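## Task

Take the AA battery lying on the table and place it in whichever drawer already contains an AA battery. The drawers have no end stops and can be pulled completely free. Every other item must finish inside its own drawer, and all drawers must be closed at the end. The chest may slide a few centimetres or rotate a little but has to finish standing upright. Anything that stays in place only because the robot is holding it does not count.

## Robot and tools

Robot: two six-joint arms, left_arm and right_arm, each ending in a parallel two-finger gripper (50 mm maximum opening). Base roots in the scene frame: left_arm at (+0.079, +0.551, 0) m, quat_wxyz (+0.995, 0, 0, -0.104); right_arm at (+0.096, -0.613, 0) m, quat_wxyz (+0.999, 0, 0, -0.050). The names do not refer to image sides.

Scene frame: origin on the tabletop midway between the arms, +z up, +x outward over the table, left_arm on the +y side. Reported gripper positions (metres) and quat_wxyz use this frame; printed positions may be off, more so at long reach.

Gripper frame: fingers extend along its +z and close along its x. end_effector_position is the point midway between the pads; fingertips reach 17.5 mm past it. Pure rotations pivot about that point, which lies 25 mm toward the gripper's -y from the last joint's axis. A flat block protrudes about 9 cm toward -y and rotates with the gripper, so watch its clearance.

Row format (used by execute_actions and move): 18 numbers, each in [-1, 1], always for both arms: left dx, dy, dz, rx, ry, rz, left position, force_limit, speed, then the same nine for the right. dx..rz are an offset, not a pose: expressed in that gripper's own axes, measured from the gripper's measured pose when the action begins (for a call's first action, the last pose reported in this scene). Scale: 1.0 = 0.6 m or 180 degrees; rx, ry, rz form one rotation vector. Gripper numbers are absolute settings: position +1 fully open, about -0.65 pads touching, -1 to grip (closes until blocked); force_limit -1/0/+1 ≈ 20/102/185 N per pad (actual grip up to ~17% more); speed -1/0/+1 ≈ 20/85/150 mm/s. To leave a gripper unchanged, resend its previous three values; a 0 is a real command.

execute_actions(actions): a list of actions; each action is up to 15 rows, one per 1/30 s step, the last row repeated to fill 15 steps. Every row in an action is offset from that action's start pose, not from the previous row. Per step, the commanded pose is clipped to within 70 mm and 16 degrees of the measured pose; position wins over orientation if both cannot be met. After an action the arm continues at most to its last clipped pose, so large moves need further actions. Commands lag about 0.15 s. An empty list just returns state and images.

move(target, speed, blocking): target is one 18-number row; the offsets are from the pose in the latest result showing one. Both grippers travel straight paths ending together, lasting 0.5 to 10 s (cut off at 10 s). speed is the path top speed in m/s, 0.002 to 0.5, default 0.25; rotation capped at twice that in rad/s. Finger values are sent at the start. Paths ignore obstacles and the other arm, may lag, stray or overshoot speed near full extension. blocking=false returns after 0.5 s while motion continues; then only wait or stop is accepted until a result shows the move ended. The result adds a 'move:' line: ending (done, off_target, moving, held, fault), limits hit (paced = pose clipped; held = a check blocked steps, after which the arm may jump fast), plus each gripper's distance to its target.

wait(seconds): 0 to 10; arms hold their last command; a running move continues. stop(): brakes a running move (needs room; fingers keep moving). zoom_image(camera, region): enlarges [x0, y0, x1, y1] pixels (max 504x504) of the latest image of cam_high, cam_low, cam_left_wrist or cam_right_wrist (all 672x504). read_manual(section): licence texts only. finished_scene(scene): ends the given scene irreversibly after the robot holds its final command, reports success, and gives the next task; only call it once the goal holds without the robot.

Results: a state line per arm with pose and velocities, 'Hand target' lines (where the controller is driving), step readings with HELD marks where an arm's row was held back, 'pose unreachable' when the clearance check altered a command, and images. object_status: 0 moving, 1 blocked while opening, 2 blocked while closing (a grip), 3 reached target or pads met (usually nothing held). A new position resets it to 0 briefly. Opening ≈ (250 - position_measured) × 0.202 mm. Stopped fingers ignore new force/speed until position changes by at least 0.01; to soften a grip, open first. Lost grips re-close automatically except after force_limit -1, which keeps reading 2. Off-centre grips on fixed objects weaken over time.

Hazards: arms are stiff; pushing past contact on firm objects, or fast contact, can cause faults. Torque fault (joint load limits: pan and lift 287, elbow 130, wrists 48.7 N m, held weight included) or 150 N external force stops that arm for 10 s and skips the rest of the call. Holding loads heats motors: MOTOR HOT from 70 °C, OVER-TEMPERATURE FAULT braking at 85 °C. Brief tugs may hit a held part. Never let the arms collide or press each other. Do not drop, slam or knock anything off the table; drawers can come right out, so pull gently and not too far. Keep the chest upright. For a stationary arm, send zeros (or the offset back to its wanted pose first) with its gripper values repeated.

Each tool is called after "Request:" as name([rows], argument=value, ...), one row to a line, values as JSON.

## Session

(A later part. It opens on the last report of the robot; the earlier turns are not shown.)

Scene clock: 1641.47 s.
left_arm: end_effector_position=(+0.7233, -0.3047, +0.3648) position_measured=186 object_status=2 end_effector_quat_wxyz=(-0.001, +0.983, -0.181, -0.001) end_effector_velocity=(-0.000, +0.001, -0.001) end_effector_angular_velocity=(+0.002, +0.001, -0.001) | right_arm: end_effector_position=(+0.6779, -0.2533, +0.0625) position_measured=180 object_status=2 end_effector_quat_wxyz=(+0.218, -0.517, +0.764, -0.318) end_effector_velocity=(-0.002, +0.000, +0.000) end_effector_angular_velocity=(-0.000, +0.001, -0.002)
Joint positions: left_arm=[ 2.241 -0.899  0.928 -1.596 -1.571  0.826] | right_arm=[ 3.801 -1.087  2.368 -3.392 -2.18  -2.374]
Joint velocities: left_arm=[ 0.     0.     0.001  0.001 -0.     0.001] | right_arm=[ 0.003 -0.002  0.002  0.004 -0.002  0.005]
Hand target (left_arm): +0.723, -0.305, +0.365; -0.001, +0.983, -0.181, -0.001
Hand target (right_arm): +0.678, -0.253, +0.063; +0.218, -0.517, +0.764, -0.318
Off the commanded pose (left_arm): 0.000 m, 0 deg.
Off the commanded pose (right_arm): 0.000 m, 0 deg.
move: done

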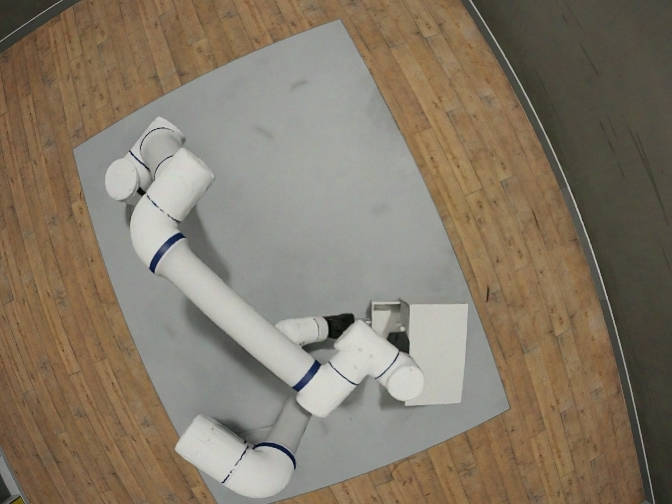

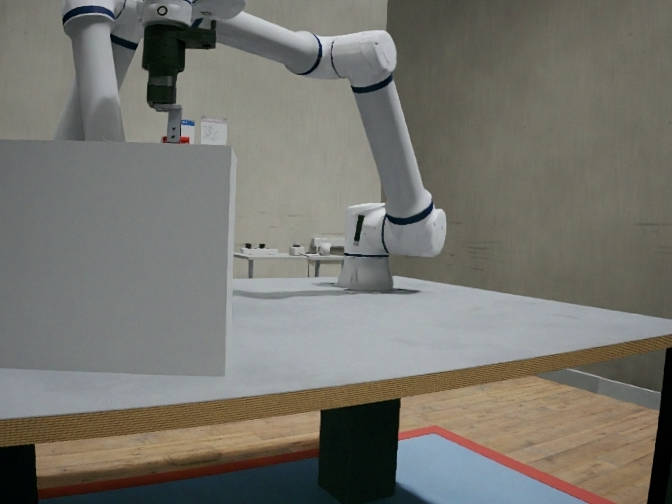

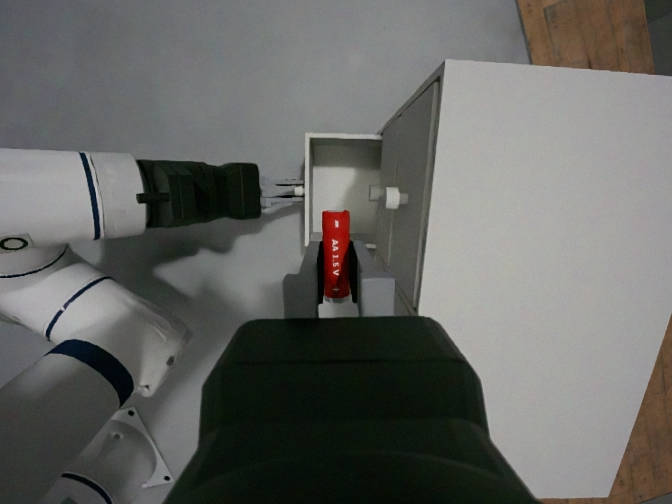

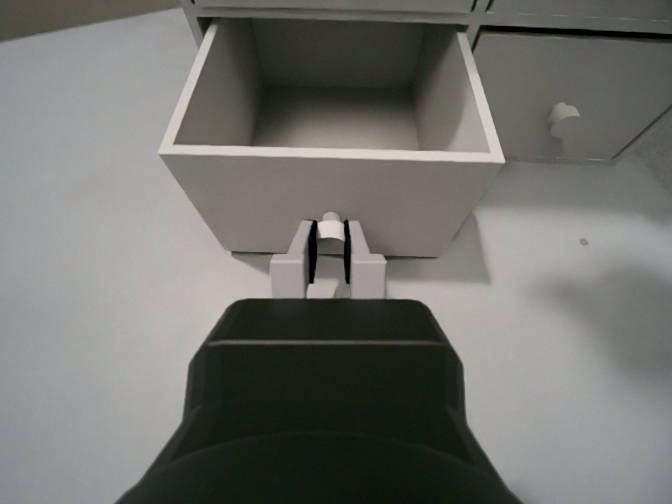

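Request:
execute_actions([
  [[0.0005,0.004,-0.0015,0,0,0,-1,-0.5,0.5, 0,0,0,0,0,0,-1,-0.5,1],[0.0012,0.010,-0.0035,0,0,0,-1,-0.5,0.5, 0,0,0,0,0,0,-1,-0.5,1],[0.0022,0.018,-0.006,0,0,0,-1,-0.5,0.5, 0,0,0,0,0,0,-1,-0.5,1],[0.0035,0.027,-0.009,0,0,0,-1,-0.5,0.5, 0,0,0,0,0,0,-1,-0.5,1],[0.0048,0.036,-0.012,0,0,0,-1,-0.5,0.5, 0,0,0,0,0,0,-1,-0.5,1],[0.006,0.045,-0.0155,0,0,0,-1,-0.5,0.5, 0,0,0,0,0,0,-1,-0.5,1],[0.0075,0.055,-0.019,0,0,0,-1,-0.5,0.5, 0,0,0,0,0,0,-1,-0.5,1],[0.0088,0.064,-0.022,0,0,0,-1,-0.5,0.5, 0,0,0,0,0,0,-1,-0.5,1],[0.010,0.073,-0.025,0,0,0,-1,-0.5,0.5, 0,0,0,0,0,0,-1,-0.5,1],[0.011,0.081,-0.028,0,0,0,-1,-0.5,0.5, 0,0,0,0,0,0,-1,-0.5,1],[0.012,0.087,-0.030,0,0,0,-1,-0.5,0.5, 0,0,0,0,0,0,-1,-0.5,1],[0.0126,0.092,-0.0315,0,0,0,-1,-0.5,0.5, 0,0,0,0,0,0,-1,-0.5,1],[0.013,0.095,-0.0325,0,0,0,-1,-0.5,0.5, 0,0,0,0,0,0,-1,-0.5,1],[0.0133,0.0965,-0.0333,0,0,0,-1,-0.5,0.5, 0,0,0,0,0,0,-1,-0.5,1],[0.0133,0.0967,-0.0333,0,0,0,-1,-0.5,0.5, 0,0,0,0,0,0,-1,-0.5,1]],
])

Scene clock: 1723.60 s.
left_arm: end_effector_position=(+0.7118, -0.3516, +0.3811) position_measured=186 object_status=2 end_effector_quat_wxyz=(-0.000, +0.983, -0.182, -0.000) end_effector_velocity=(-0.015, -0.075, +0.026) end_effector_angular_velocity=(+0.006, +0.002, +0.003) | right_arm: end_effector_position=(+0.6779, -0.2533, +0.0625) position_measured=180 object_status=2 end_effector_quat_wxyz=(+0.218, -0.517, +0.764, -0.318) end_effector_velocity=(+0.001, -0.000, +0.000) end_effector_angular_velocity=(-0.000, -0.000, -0.000)
Joint positions: left_arm=[ 2.213 -0.831  0.784 -1.523 -1.57   0.798] | right_arm=[ 3.801 -1.087  2.368 -3.392 -2.18  -2.374]
Joint velocities: left_arm=[-0.041  0.133 -0.276  0.149  0.001 -0.044] | right_arm=[-0.001  0.    -0.001 -0.     0.    -0.001]
Hand target (left_arm): +0.710, -0.361, +0.384; -0.001, +0.983, -0.182, -0.000
Hand target (right_arm): +0.678, -0.253, +0.062; +0.218, -0.517, +0.764, -0.318
Off the commanded pose (left_arm): 0.011 m, 0 deg.
Off the commanded pose (right_arm): 0.000 m, 0 deg.
Step readings (end_effector_position):
0: left_arm (+0.7233, -0.3047, +0.3648) | right_arm (+0.6776, -0.2531, +0.0625)
1: left_arm (+0.7234, -0.3047, +0.3648) | right_arm (+0.6776, -0.2531, +0.0625)
2: left_arm (+0.7234, -0.3052, +0.3650) | right_arm (+0.6776, -0.2531, +0.0625)
4: left_arm (+0.7225, -0.3088, +0.3664) | right_arm (+0.6776, -0.2531, +0.0625)
8: left_arm (+0.7186, -0.3234, +0.3714) | right_arm (+0.6777, -0.2533, +0.0626)
15: end_effector_position above

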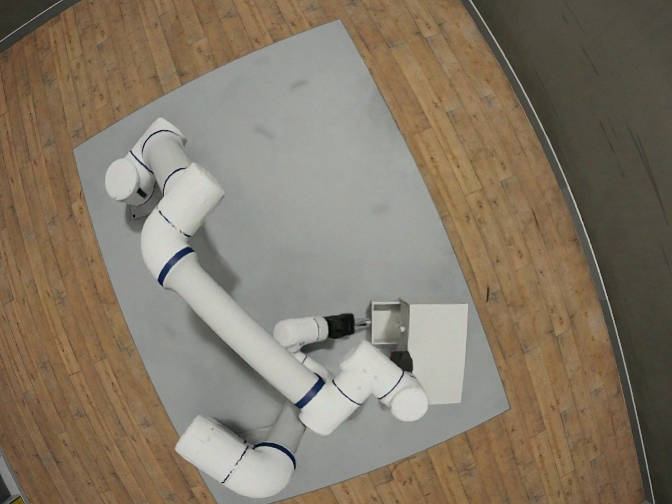

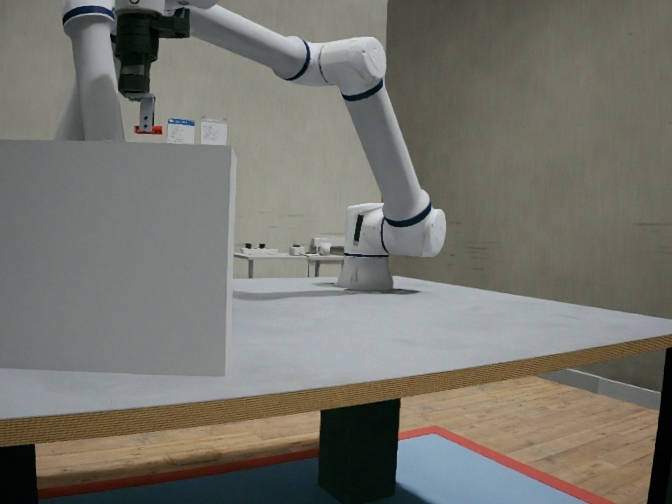

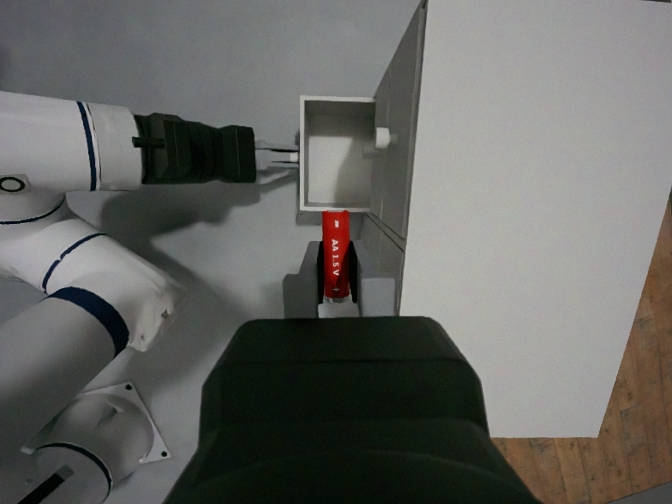

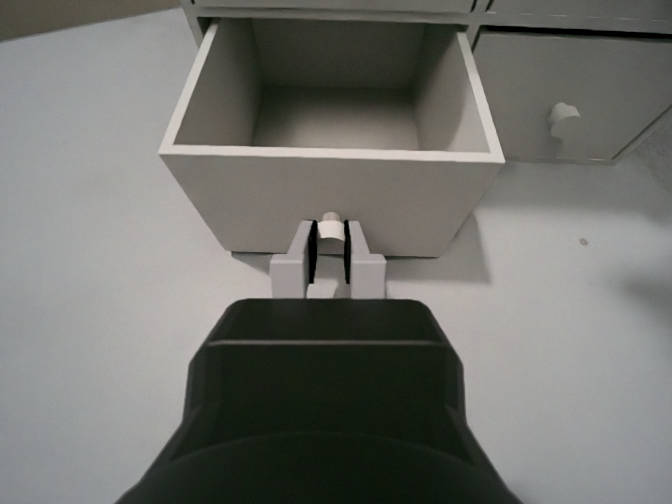

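Request:
move(target=[0,0,0,0,0,0,-1,-0.5,0.5, 0,-0.1174,0.1189,0,0,0,-1,-0.5,1], speed=0.22)

Scene clock: 1743.83 s.
left_arm: end_effector_position=(+0.7118, -0.3516, +0.3811) position_measured=186 object_status=2 end_effector_quat_wxyz=(-0.000, +0.983, -0.182, -0.000) end_effector_velocity=(-0.000, +0.000, -0.000) end_effector_angular_velocity=(+0.000, +0.001, -0.000) | right_arm: end_effector_position=(+0.7706, -0.2903, +0.0622) position_measured=180 object_status=2 end_effector_quat_wxyz=(+0.218, -0.517, +0.764, -0.318) end_effector_velocity=(+0.003, -0.001, +0.001) end_effector_angular_velocity=(+0.002, -0.003, +0.000)
Joint positions: left_arm=[ 2.213 -0.831  0.783 -1.523 -1.57   0.798] | right_arm=[ 3.667 -1.041  2.285 -3.428 -2.107 -2.508]
Joint velocities: left_arm=[-0.    -0.001  0.002 -0.    -0.001  0.   ] | right_arm=[-0.004  0.    -0.003 -0.003  0.003 -0.004]
Hand target (left_arm): +0.712, -0.352, +0.381; -0.000, +0.983, -0.182, -0.000
Hand target (right_arm): +0.771, -0.290, +0.062; +0.218, -0.517, +0.764, -0.318
Off the commanded pose (left_arm): 0.000 m, 0 deg.
Off the commanded pose (right_arm): 0.000 m, 0 deg.
move: done

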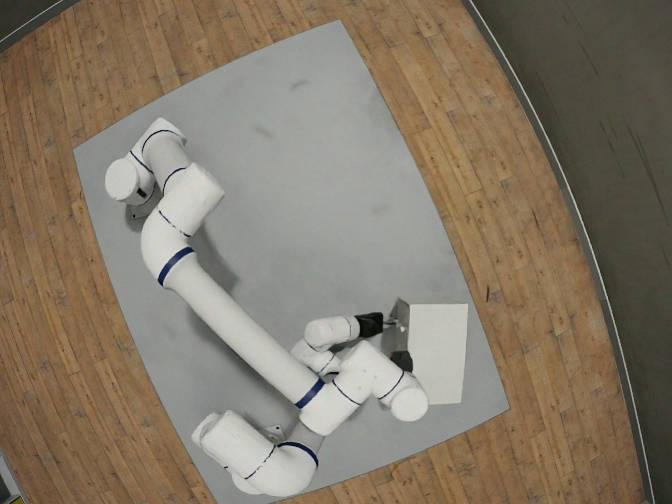

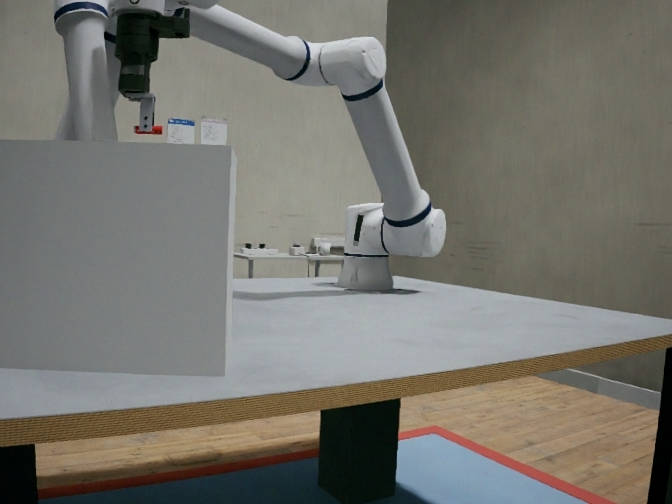

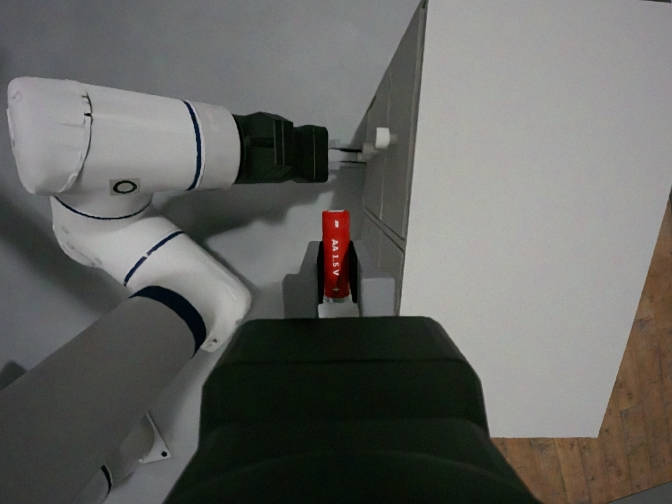

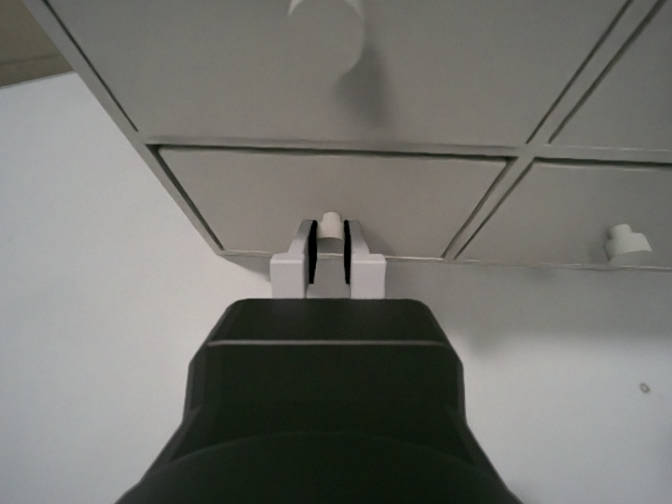

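Request:
execute_actions([
  [[0,0,0,0,0,0,-1,-0.5,0.5, 0,0,0,0,0,0,1,-0.5,1],[0,0,0,0,0,0,-1,-0.5,0.5, 0,-0.0012,-0.0012,0,0,0,1,-0.5,1],[0,0,0,0,0,0,-1,-0.5,0.5, 0,-0.0048,-0.0049,0,0,0,1,-0.5,1],[0,0,0,0,0,0,-1,-0.5,0.5, 0,-0.012,-0.0122,0,0,0,1,-0.5,1],[0,0,0,0,0,0,-1,-0.5,0.5, 0,-0.0228,-0.0231,0,0,0,1,-0.5,1],[0,0,0,0,0,0,-1,-0.5,0.5, 0,-0.036,-0.0365,0,0,0,1,-0.5,1],[0,0,0,0,0,0,-1,-0.5,0.5, 0,-0.0504,-0.051,0,0,0,1,-0.5,1],[0,0,0,0,0,0,-1,-0.5,0.5, 0,-0.0648,-0.0656,0,0,0,1,-0.5,1],[0,0,0,0,0,0,-1,-0.5,0.5, 0,-0.0792,-0.0802,0,0,0,1,-0.5,1],[0,0,0,0,0,0,-1,-0.5,0.5, 0,-0.0924,-0.0936,0,0,0,1,-0.5,1],[0,0,0,0,0,0,-1,-0.5,0.5, 0,-0.1032,-0.1045,0,0,0,1,-0.5,1],[0,0,0,0,0,0,-1,-0.5,0.5, 0,-0.1116,-0.113,0,0,0,1,-0.5,1],[0,0,0,0,0,0,-1,-0.5,0.5, 0,-0.117,-0.1185,0,0,0,1,-0.5,1],[0,0,0,0,0,0,-1,-0.5,0.5, 0,-0.1197,-0.1212,0,0,0,1,-0.5,1],[0,0,0,0,0,0,-1,-0.5,0.5, 0,-0.1205,-0.1213,0,0,0,1,-0.5,1]],
])

Scene clock: 1791.90 s.
left_arm: end_effector_position=(+0.7118, -0.3516, +0.3811) position_measured=186 object_status=2 end_effector_quat_wxyz=(-0.000, +0.983, -0.182, -0.000) end_effector_velocity=(-0.000, -0.001, +0.000) end_effector_angular_velocity=(-0.001, -0.000, -0.001) | right_arm: end_effector_position=(+0.7704, -0.2901, +0.1421) position_measured=3 object_status=3 end_effector_quat_wxyz=(+0.220, -0.517, +0.763, -0.319) end_effector_velocity=(-0.002, +0.000, +0.171) end_effector_angular_velocity=(-0.003, +0.008, +0.000)
Joint positions: left_arm=[ 2.213 -0.831  0.784 -1.523 -1.57   0.798] | right_arm=[ 3.668 -1.196  2.278 -3.271 -2.107 -2.511]
Joint velocities: left_arm=[-0.001  0.    -0.    -0.001  0.     0.   ] | right_arm=[ 0.001 -0.328 -0.044  0.381 -0.     0.001]
Hand target (left_arm): +0.712, -0.352, +0.381; -0.000, +0.983, -0.182, -0.000
Hand target (right_arm): +0.770, -0.290, +0.164; +0.219, -0.517, +0.764, -0.318
Off the commanded pose (left_arm): 0.000 m, 0 deg.
Off the commanded pose (right_arm): 0.023 m, 0 deg.
Step readings (end_effector_position):
0: left_arm (+0.7118, -0.3516, +0.3811) | right_arm (+0.7710, -0.2904, +0.0622)
1: left_arm (+0.7118, -0.3516, +0.3811) | right_arm (+0.7710, -0.2904, +0.0622)
2: left_arm (+0.7118, -0.3516, +0.3811) | right_arm (+0.7710, -0.2905, +0.0621)
4: left_arm (+0.7118, -0.3516, +0.3811) | right_arm (+0.7710, -0.2905, +0.0635)
8: left_arm (+0.7118, -0.3516, +0.3811) | right_arm (+0.7708, -0.2903, +0.0831)
15: end_effector_position above

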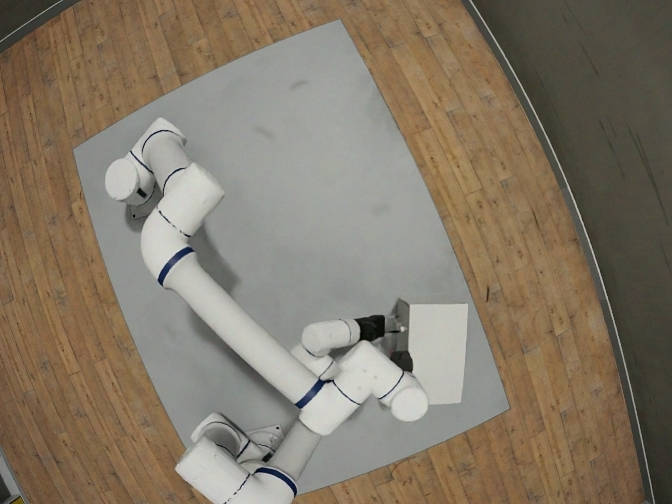

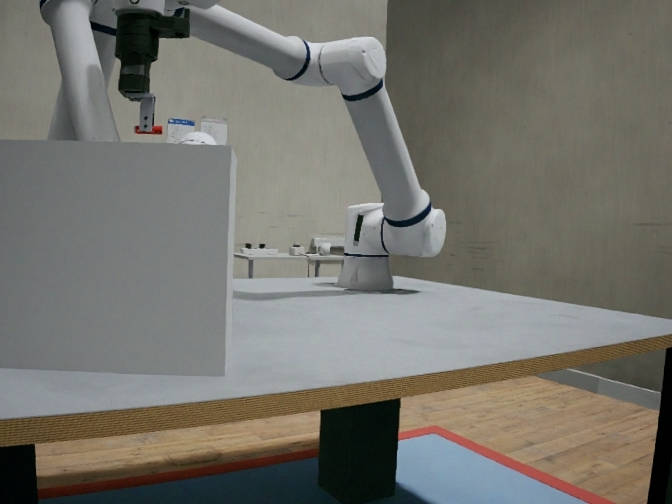

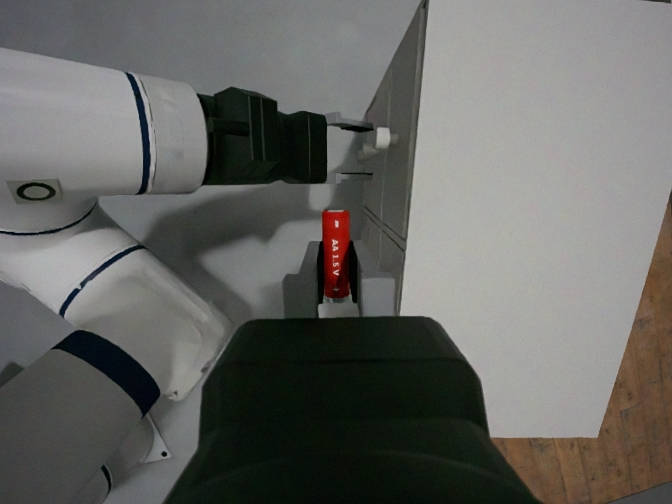

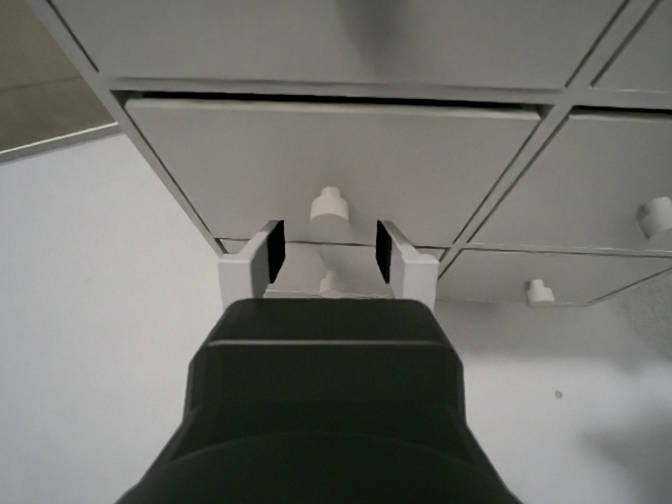

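Request:
execute_actions(actions=[])

Request:
zoom_image(camera="cam_right_wrist", region=[230, 120, 430, 310])

Scene clock: 1796.57 s.
left_arm: end_effector_position=(+0.7118, -0.3516, +0.3811) position_measured=186 object_status=2 end_effector_quat_wxyz=(-0.000, +0.983, -0.182, -0.000) end_effector_velocity=(-0.000, +0.000, -0.001) end_effector_angular_velocity=(+0.002, +0.001, -0.001) | right_arm: end_effector_position=(+0.7698, -0.2904, +0.1643) position_measured=3 object_status=3 end_effector_quat_wxyz=(+0.219, -0.517, +0.764, -0.318) end_effector_velocity=(+0.000, -0.000, -0.000) end_effector_angular_velocity=(-0.000, +0.001, -0.001)
Joint positions: left_arm=[ 2.213 -0.831  0.783 -1.523 -1.57   0.798] | right_arm=[ 3.668 -1.239  2.272 -3.22  -2.107 -2.51 ]
Joint velocities: left_arm=[-0.    -0.     0.001  0.001  0.     0.001] | right_arm=[-0.     0.    -0.     0.001 -0.     0.001]
Hand target (left_arm): +0.712, -0.352, +0.381; -0.000, +0.983, -0.182, -0.000
Hand target (right_arm): +0.770, -0.290, +0.164; +0.219, -0.517, +0.764, -0.318
Off the commanded pose (left_arm): 0.000 m, 0 deg.
Off the commanded pose (right_arm): 0.000 m, 0 deg.

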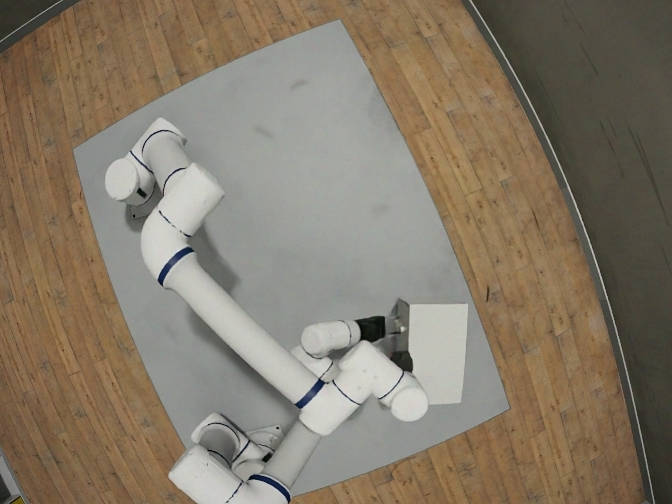

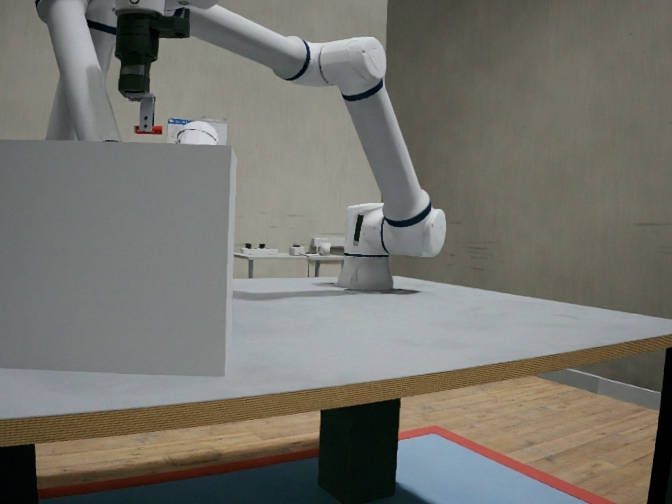

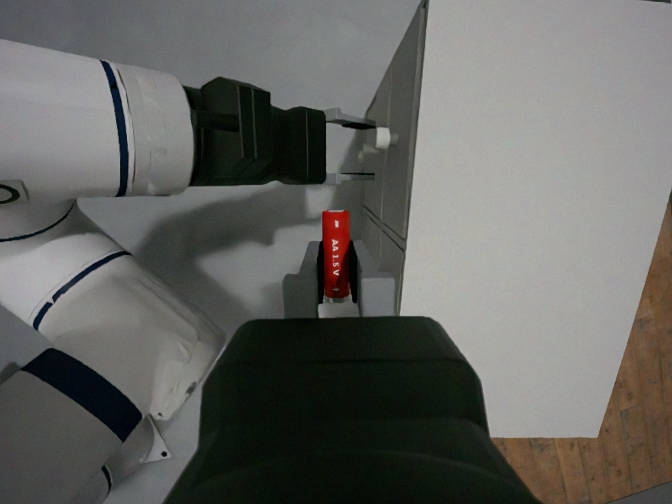

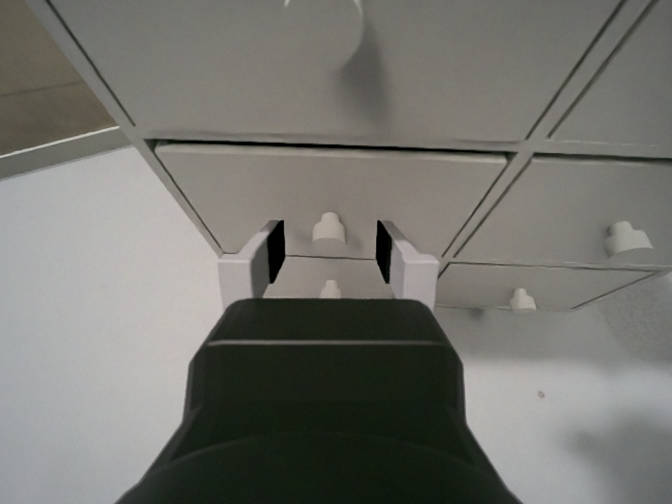

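Region (230, 120, 430, 310) of cam_right_wrist's 672x504 image, scaled by 2.520, with more detail than that image has; it fills the top 479 rows of this view, and the rest is white.

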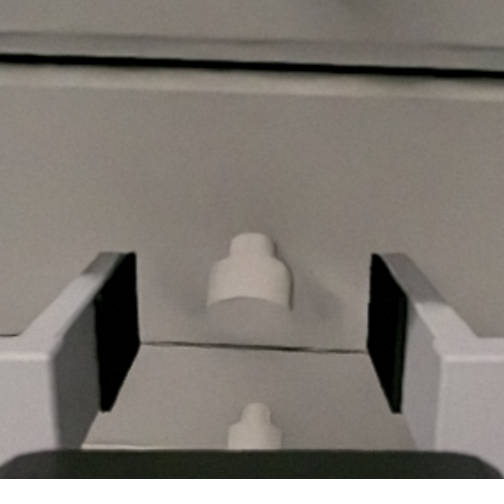

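Request:
execute_actions([
  [[0,0,0,0,0,0,-1,-0.5,0.5, 0,0,0,0,0,0,-1,-0.5,1]],
])

Scene clock: 1801.37 s.
left_arm: end_effector_position=(+0.7118, -0.3516, +0.3811) position_measured=186 object_status=2 end_effector_quat_wxyz=(-0.000, +0.983, -0.182, -0.000) end_effector_velocity=(+0.000, -0.000, +0.000) end_effector_angular_velocity=(-0.001, -0.001, +0.000) | right_arm: end_effector_position=(+0.7698, -0.2904, +0.1643) position_measured=178 object_status=2 end_effector_quat_wxyz=(+0.219, -0.517, +0.764, -0.318) end_effector_velocity=(-0.000, -0.000, -0.001) end_effector_angular_velocity=(-0.002, +0.002, +0.000)
Joint positions: left_arm=[ 2.213 -0.831  0.783 -1.523 -1.57   0.798] | right_arm=[ 3.668 -1.239  2.272 -3.22  -2.107 -2.51 ]
Joint velocities: left_arm=[ 0.     0.    -0.001 -0.     0.    -0.   ] | right_arm=[ 0.     0.001 -0.     0.001 -0.    -0.001]
Hand target (left_arm): +0.712, -0.352, +0.381; -0.000, +0.983, -0.182, -0.000
Hand target (right_arm): +0.770, -0.290, +0.164; +0.219, -0.517, +0.764, -0.318
Off the commanded pose (left_arm): 0.000 m, 0 deg.
Off the commanded pose (right_arm): 0.000 m, 0 deg.
Step readings (end_effector_position):
0: left_arm (+0.7118, -0.3516, +0.3811) | right_arm (+0.7698, -0.2904, +0.1643)
1: left_arm (+0.7118, -0.3516, +0.3811) | right_arm (+0.7698, -0.2904, +0.1643)
2: left_arm (+0.7118, -0.3516, +0.3811) | right_arm (+0.7698, -0.2904, +0.1643)
4: left_arm (+0.7118, -0.3516, +0.3811) | right_arm (+0.7698, -0.2904, +0.1643)
8: left_arm (+0.7118, -0.3516, +0.3811) | right_arm (+0.7698, -0.2904, +0.1643)
15: end_effector_position above

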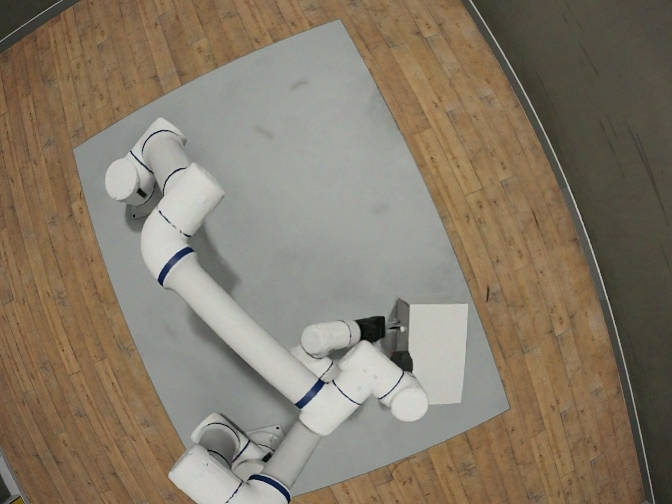

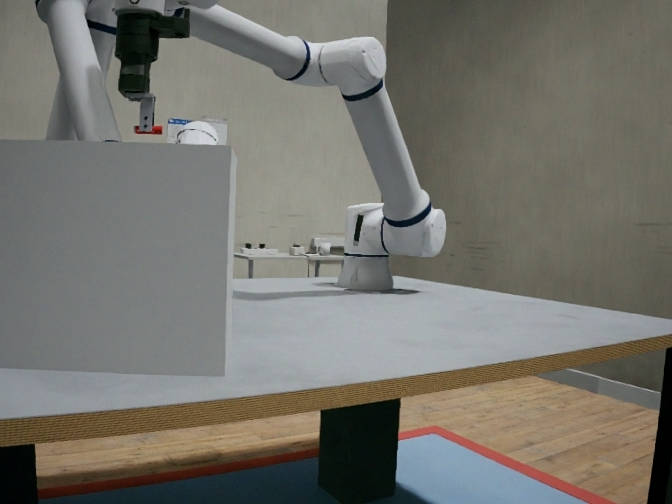

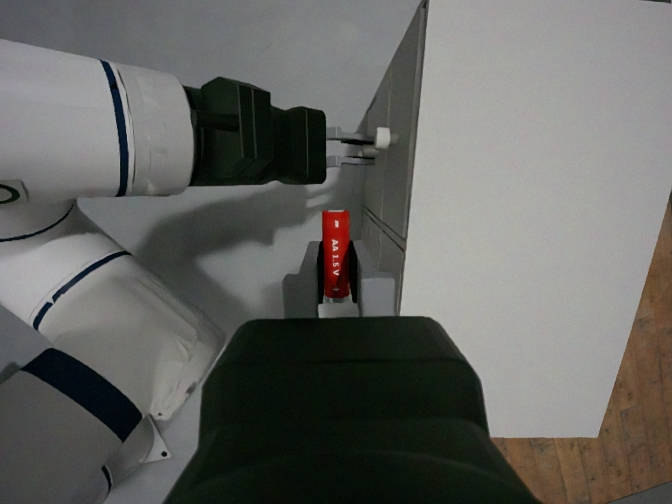

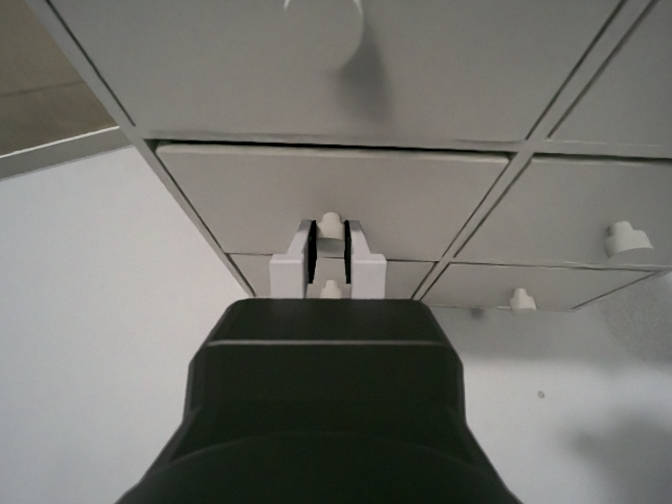

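Request:
move(target=[0,0,0,0,0,0,-1,-0.5,0.5, 0,0.1176,-0.1184,0,0,0,-1,-0.5,1], speed=0.22)

Request:
zoom_image(camera="cam_left_wrist", region=[240, 40, 460, 280])

Scene clock: 1815.73 s.
left_arm: end_effector_position=(+0.7118, -0.3516, +0.3811) position_measured=186 object_status=2 end_effector_quat_wxyz=(-0.000, +0.983, -0.182, -0.000) end_effector_velocity=(+0.000, -0.000, +0.001) end_effector_angular_velocity=(-0.001, -0.000, -0.001) | right_arm: end_effector_position=(+0.6771, -0.2535, +0.1641) position_measured=178 object_status=2 end_effector_quat_wxyz=(+0.219, -0.517, +0.764, -0.318) end_effector_velocity=(-0.003, +0.001, +0.000) end_effector_angular_velocity=(-0.000, +0.001, -0.001)
Joint positions: left_arm=[ 2.213 -0.831  0.783 -1.523 -1.57   0.798] | right_arm=[ 3.802 -1.302  2.351 -3.163 -2.181 -2.376]
Joint velocities: left_arm=[-0.    -0.    -0.002  0.    -0.     0.   ] | right_arm=[ 0.004 -0.003  0.002  0.005 -0.002  0.005]
Hand target (left_arm): +0.712, -0.352, +0.381; -0.000, +0.983, -0.182, -0.000
Hand target (right_arm): +0.677, -0.253, +0.164; +0.219, -0.517, +0.764, -0.318
Off the commanded pose (left_arm): 0.000 m, 0 deg.
Off the commanded pose (right_arm): 0.000 m, 0 deg.
move: done

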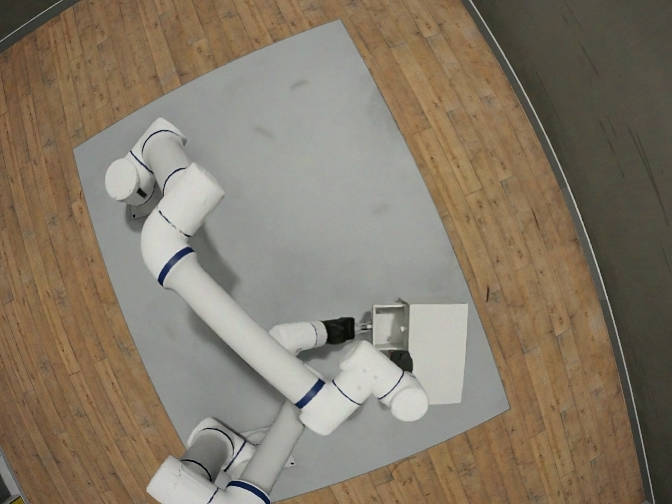

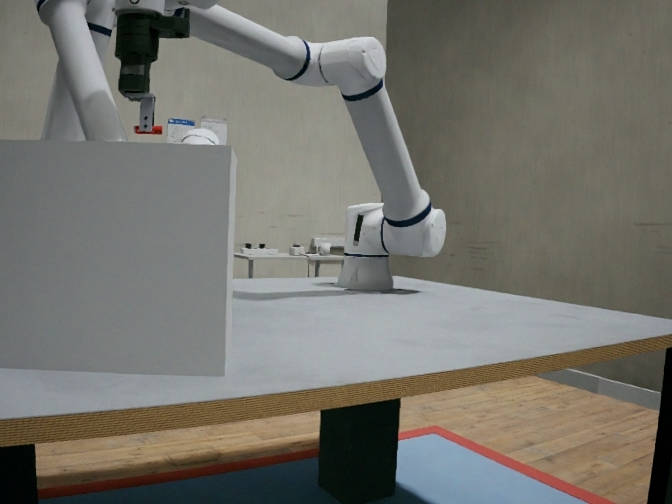

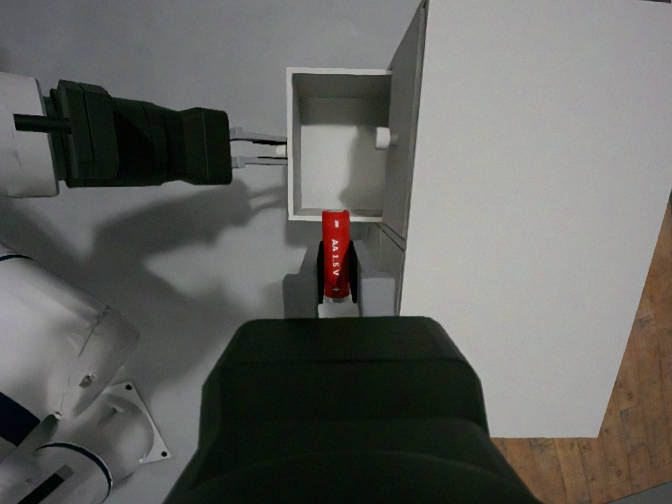

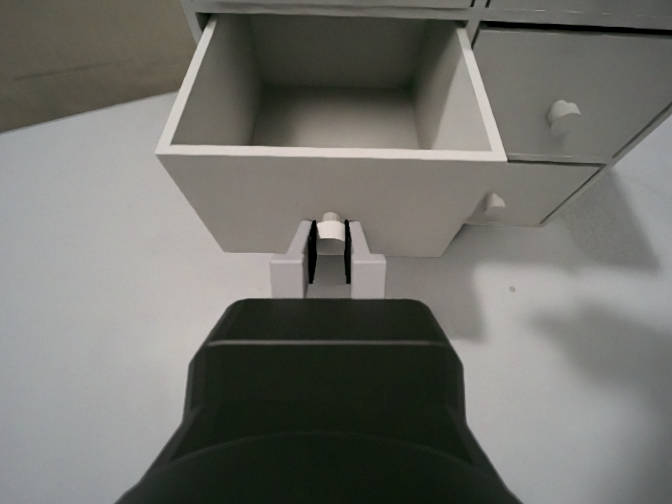

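Region (240, 40, 460, 280) of cam_left_wrist's 672x504 image, scaled by 2.100, with more detail than that image has; it fills the left 462 columns of this view, and the rest is white.

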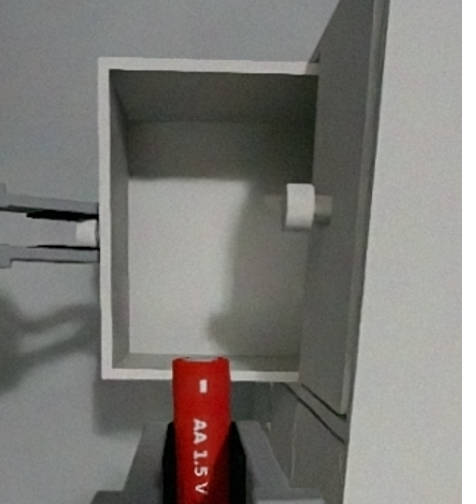

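Request:
zoom_image(camera="cam_high", region=[330, 280, 490, 420])

Region (330, 280, 490, 420) of cam_high's 672x504 image, scaled by 3.150, with more detail than that image has; it fills the top 441 rows of this view, and the rest is white.

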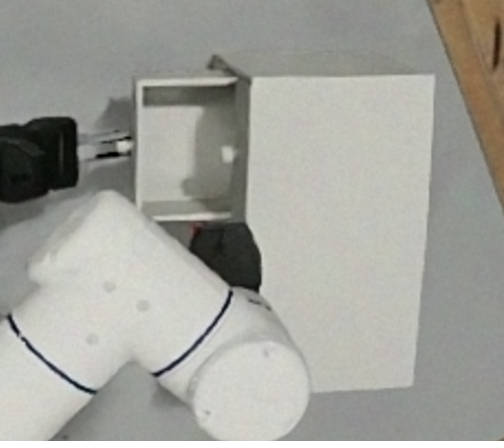

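Request:
move(target=[0.02,0.025,-0.025,0,0,0,-1,-0.5,0.5, 0,-0.1174,0.1189,0,0,0,-1,-0.5,1], speed=0.22)

Scene clock: 1936.83 s.
left_arm: end_effector_position=(+0.7177, -0.3699, +0.3960) position_measured=186 object_status=2 end_effector_quat_wxyz=(-0.000, +0.983, -0.182, -0.000) end_effector_velocity=(+0.000, +0.000, +0.001) end_effector_angular_velocity=(+0.002, +0.002, -0.000) | right_arm: end_effector_position=(+0.7699, -0.2904, +0.1641) position_measured=178 object_status=2 end_effector_quat_wxyz=(+0.219, -0.517, +0.764, -0.318) end_effector_velocity=(+0.002, -0.000, -0.000) end_effector_angular_velocity=(+0.000, -0.000, +0.002)
Joint positions: left_arm=[ 2.211 -0.783  0.673 -1.46  -1.57   0.796] | right_arm=[ 3.667 -1.238  2.272 -3.221 -2.107 -2.51 ]
Joint velocities: left_arm=[ 0.     0.002 -0.005  0.005 -0.001  0.001] | right_arm=[-0.002  0.002 -0.003 -0.002  0.002 -0.004]
Hand target (left_arm): +0.718, -0.370, +0.396; -0.000, +0.983, -0.182, -0.000
Hand target (right_arm): +0.770, -0.291, +0.164; +0.219, -0.517, +0.764, -0.318
Off the commanded pose (left_arm): 0.000 m, 0 deg.
Off the commanded pose (right_arm): 0.000 m, 0 deg.
move: done

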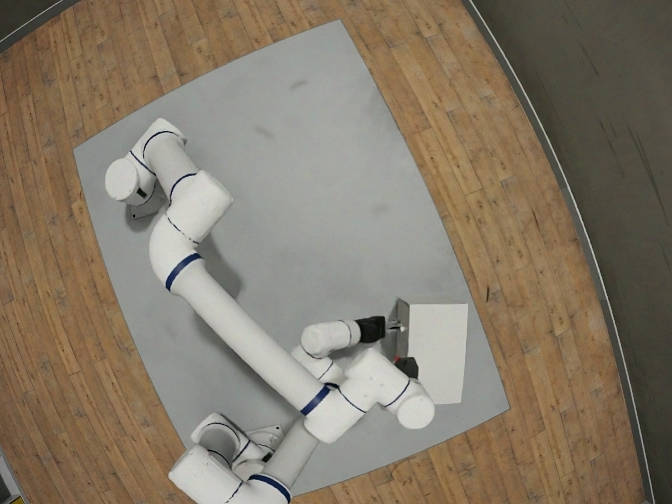

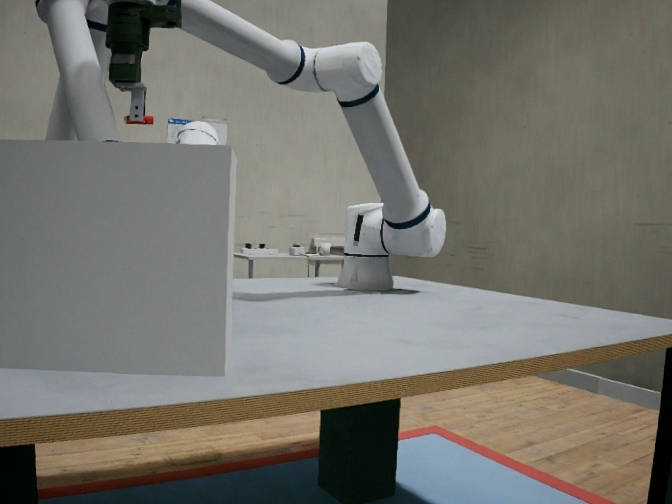

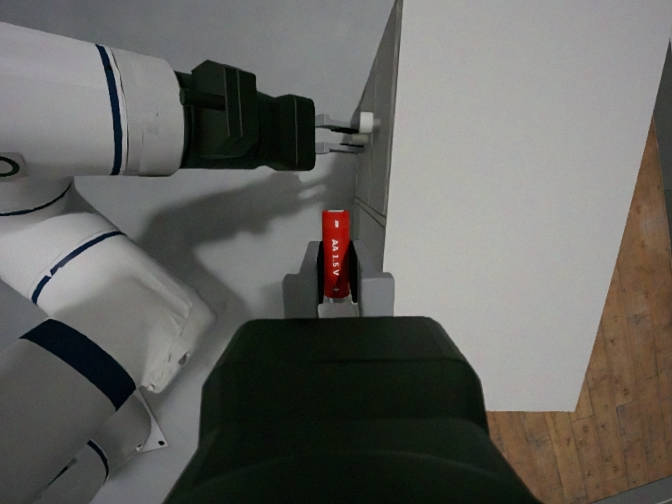

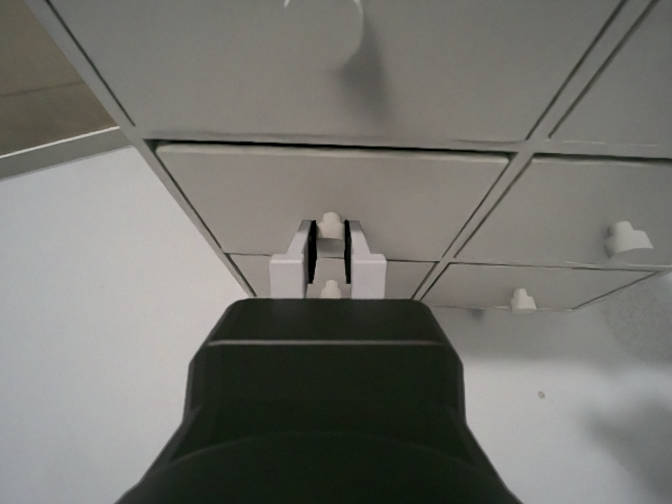

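Request:
execute_actions([
  [[0,0,0,0,0,0,-1,-0.5,0.5, 0,0,0,0,0,0,1,-0.5,1],[0,0,0,0,0,0,-1,-0.5,0.5, 0,-0.0012,-0.0012,0,0,0,1,-0.5,1],[0,0,0,0,0,0,-1,-0.5,0.5, 0,-0.0048,-0.0049,0,0,0,1,-0.5,1],[0,0,0,0,0,0,-1,-0.5,0.5, 0,-0.012,-0.0121,0,0,0,1,-0.5,1],[0,0,0,0,0,0,-1,-0.5,0.5, 0,-0.0227,-0.0229,0,0,0,1,-0.5,1],[0,0,0,0,0,0,-1,-0.5,0.5, 0,-0.0358,-0.0362,0,0,0,1,-0.5,1],[0,0,0,0,0,0,-1,-0.5,0.5, 0,-0.0501,-0.0506,0,0,0,1,-0.5,1],[0,0,0,0,0,0,-1,-0.5,0.5, 0,-0.0644,-0.0651,0,0,0,1,-0.5,1],[0,0,0,0,0,0,-1,-0.5,0.5, 0,-0.0787,-0.0796,0,0,0,1,-0.5,1],[0,0,0,0,0,0,-1,-0.5,0.5, 0,-0.0919,-0.0929,0,0,0,1,-0.5,1],[0,0,0,0,0,0,-1,-0.5,0.5, 0,-0.1026,-0.1037,0,0,0,1,-0.5,1],[0,0,0,0,0,0,-1,-0.5,0.5, 0,-0.111,-0.1122,0,0,0,1,-0.5,1],[0,0,0,0,0,0,-1,-0.5,0.5, 0,-0.1164,-0.1176,0,0,0,1,-0.5,1],[0,0,0,0,0,0,-1,-0.5,0.5, 0,-0.119,-0.1202,0,0,0,1,-0.5,1],[0,0,0,0,0,0,-1,-0.5,0.5, 0,-0.1198,-0.1206,0,0,0,1,-0.5,1]],
])

Scene clock: 1965.73 s.
left_arm: end_effector_position=(+0.7177, -0.3699, +0.3960) position_measured=186 object_status=2 end_effector_quat_wxyz=(-0.000, +0.983, -0.182, -0.000) end_effector_velocity=(+0.000, +0.000, -0.000) end_effector_angular_velocity=(-0.000, +0.000, -0.000) | right_arm: end_effector_position=(+0.7694, -0.2902, +0.2438) position_measured=3 object_status=3 end_effector_quat_wxyz=(+0.221, -0.517, +0.763, -0.319) end_effector_velocity=(-0.002, -0.001, +0.167) end_effector_angular_velocity=(-0.006, +0.013, -0.000)
Joint positions: left_arm=[ 2.211 -0.783  0.673 -1.46  -1.57   0.796] | right_arm=[ 3.668 -1.373  2.236 -3.056 -2.108 -2.512]
Joint velocities: left_arm=[ 0.    -0.     0.001 -0.001 -0.     0.   ] | right_arm=[-0.    -0.269 -0.103  0.386 -0.    -0.   ]
Hand target (left_arm): +0.718, -0.370, +0.396; -0.000, +0.983, -0.182, -0.000
Hand target (right_arm): +0.769, -0.291, +0.266; +0.220, -0.517, +0.763, -0.319
Off the commanded pose (left_arm): 0.000 m, 0 deg.
Off the commanded pose (right_arm): 0.022 m, 0 deg.
Step readings (end_effector_position):
0: left_arm (+0.7177, -0.3699, +0.3961) | right_arm (+0.7703, -0.2906, +0.1640)
1: left_arm (+0.7177, -0.3699, +0.3961) | right_arm (+0.7703, -0.2906, +0.1640)
2: left_arm (+0.7177, -0.3699, +0.3961) | right_arm (+0.7703, -0.2905, +0.1640)
4: left_arm (+0.7177, -0.3699, +0.3961) | right_arm (+0.7700, -0.2907, +0.1652)
8: left_arm (+0.7177, -0.3699, +0.3961) | right_arm (+0.7699, -0.2905, +0.1849)
15: end_effector_position above

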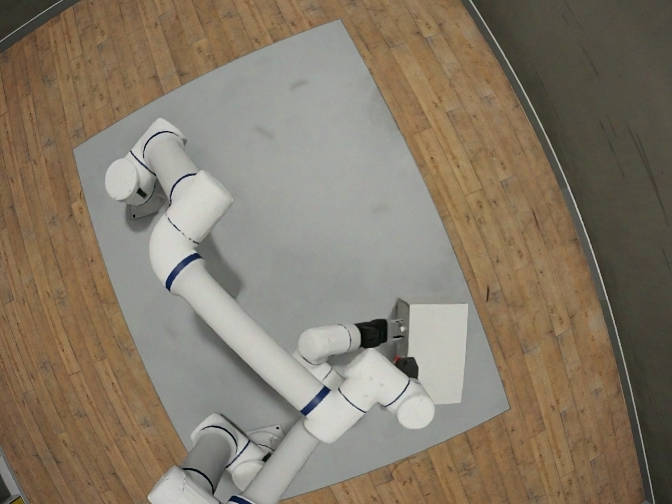

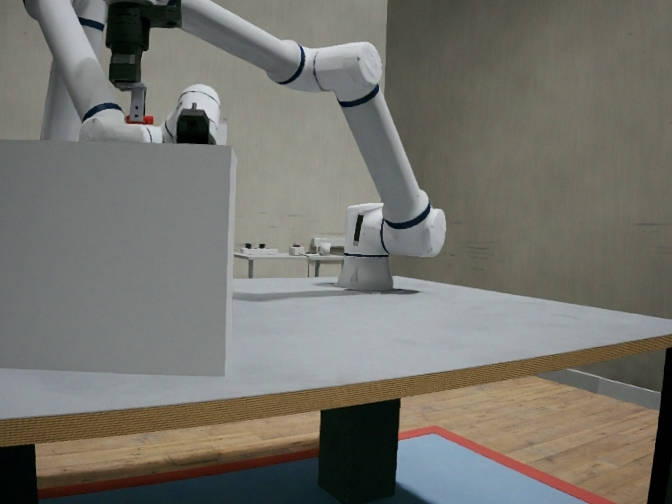

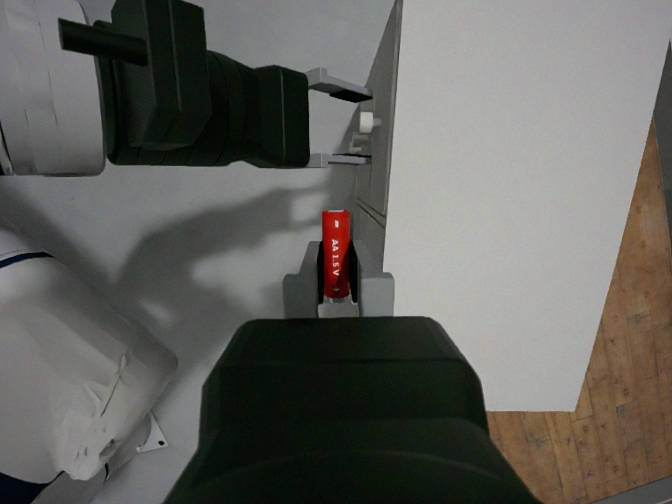

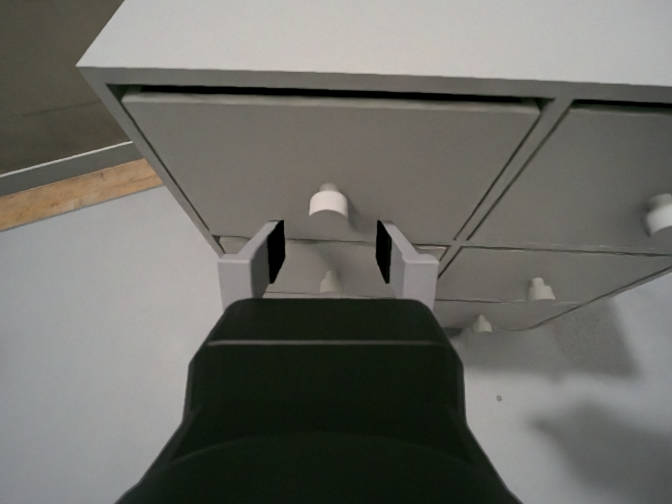

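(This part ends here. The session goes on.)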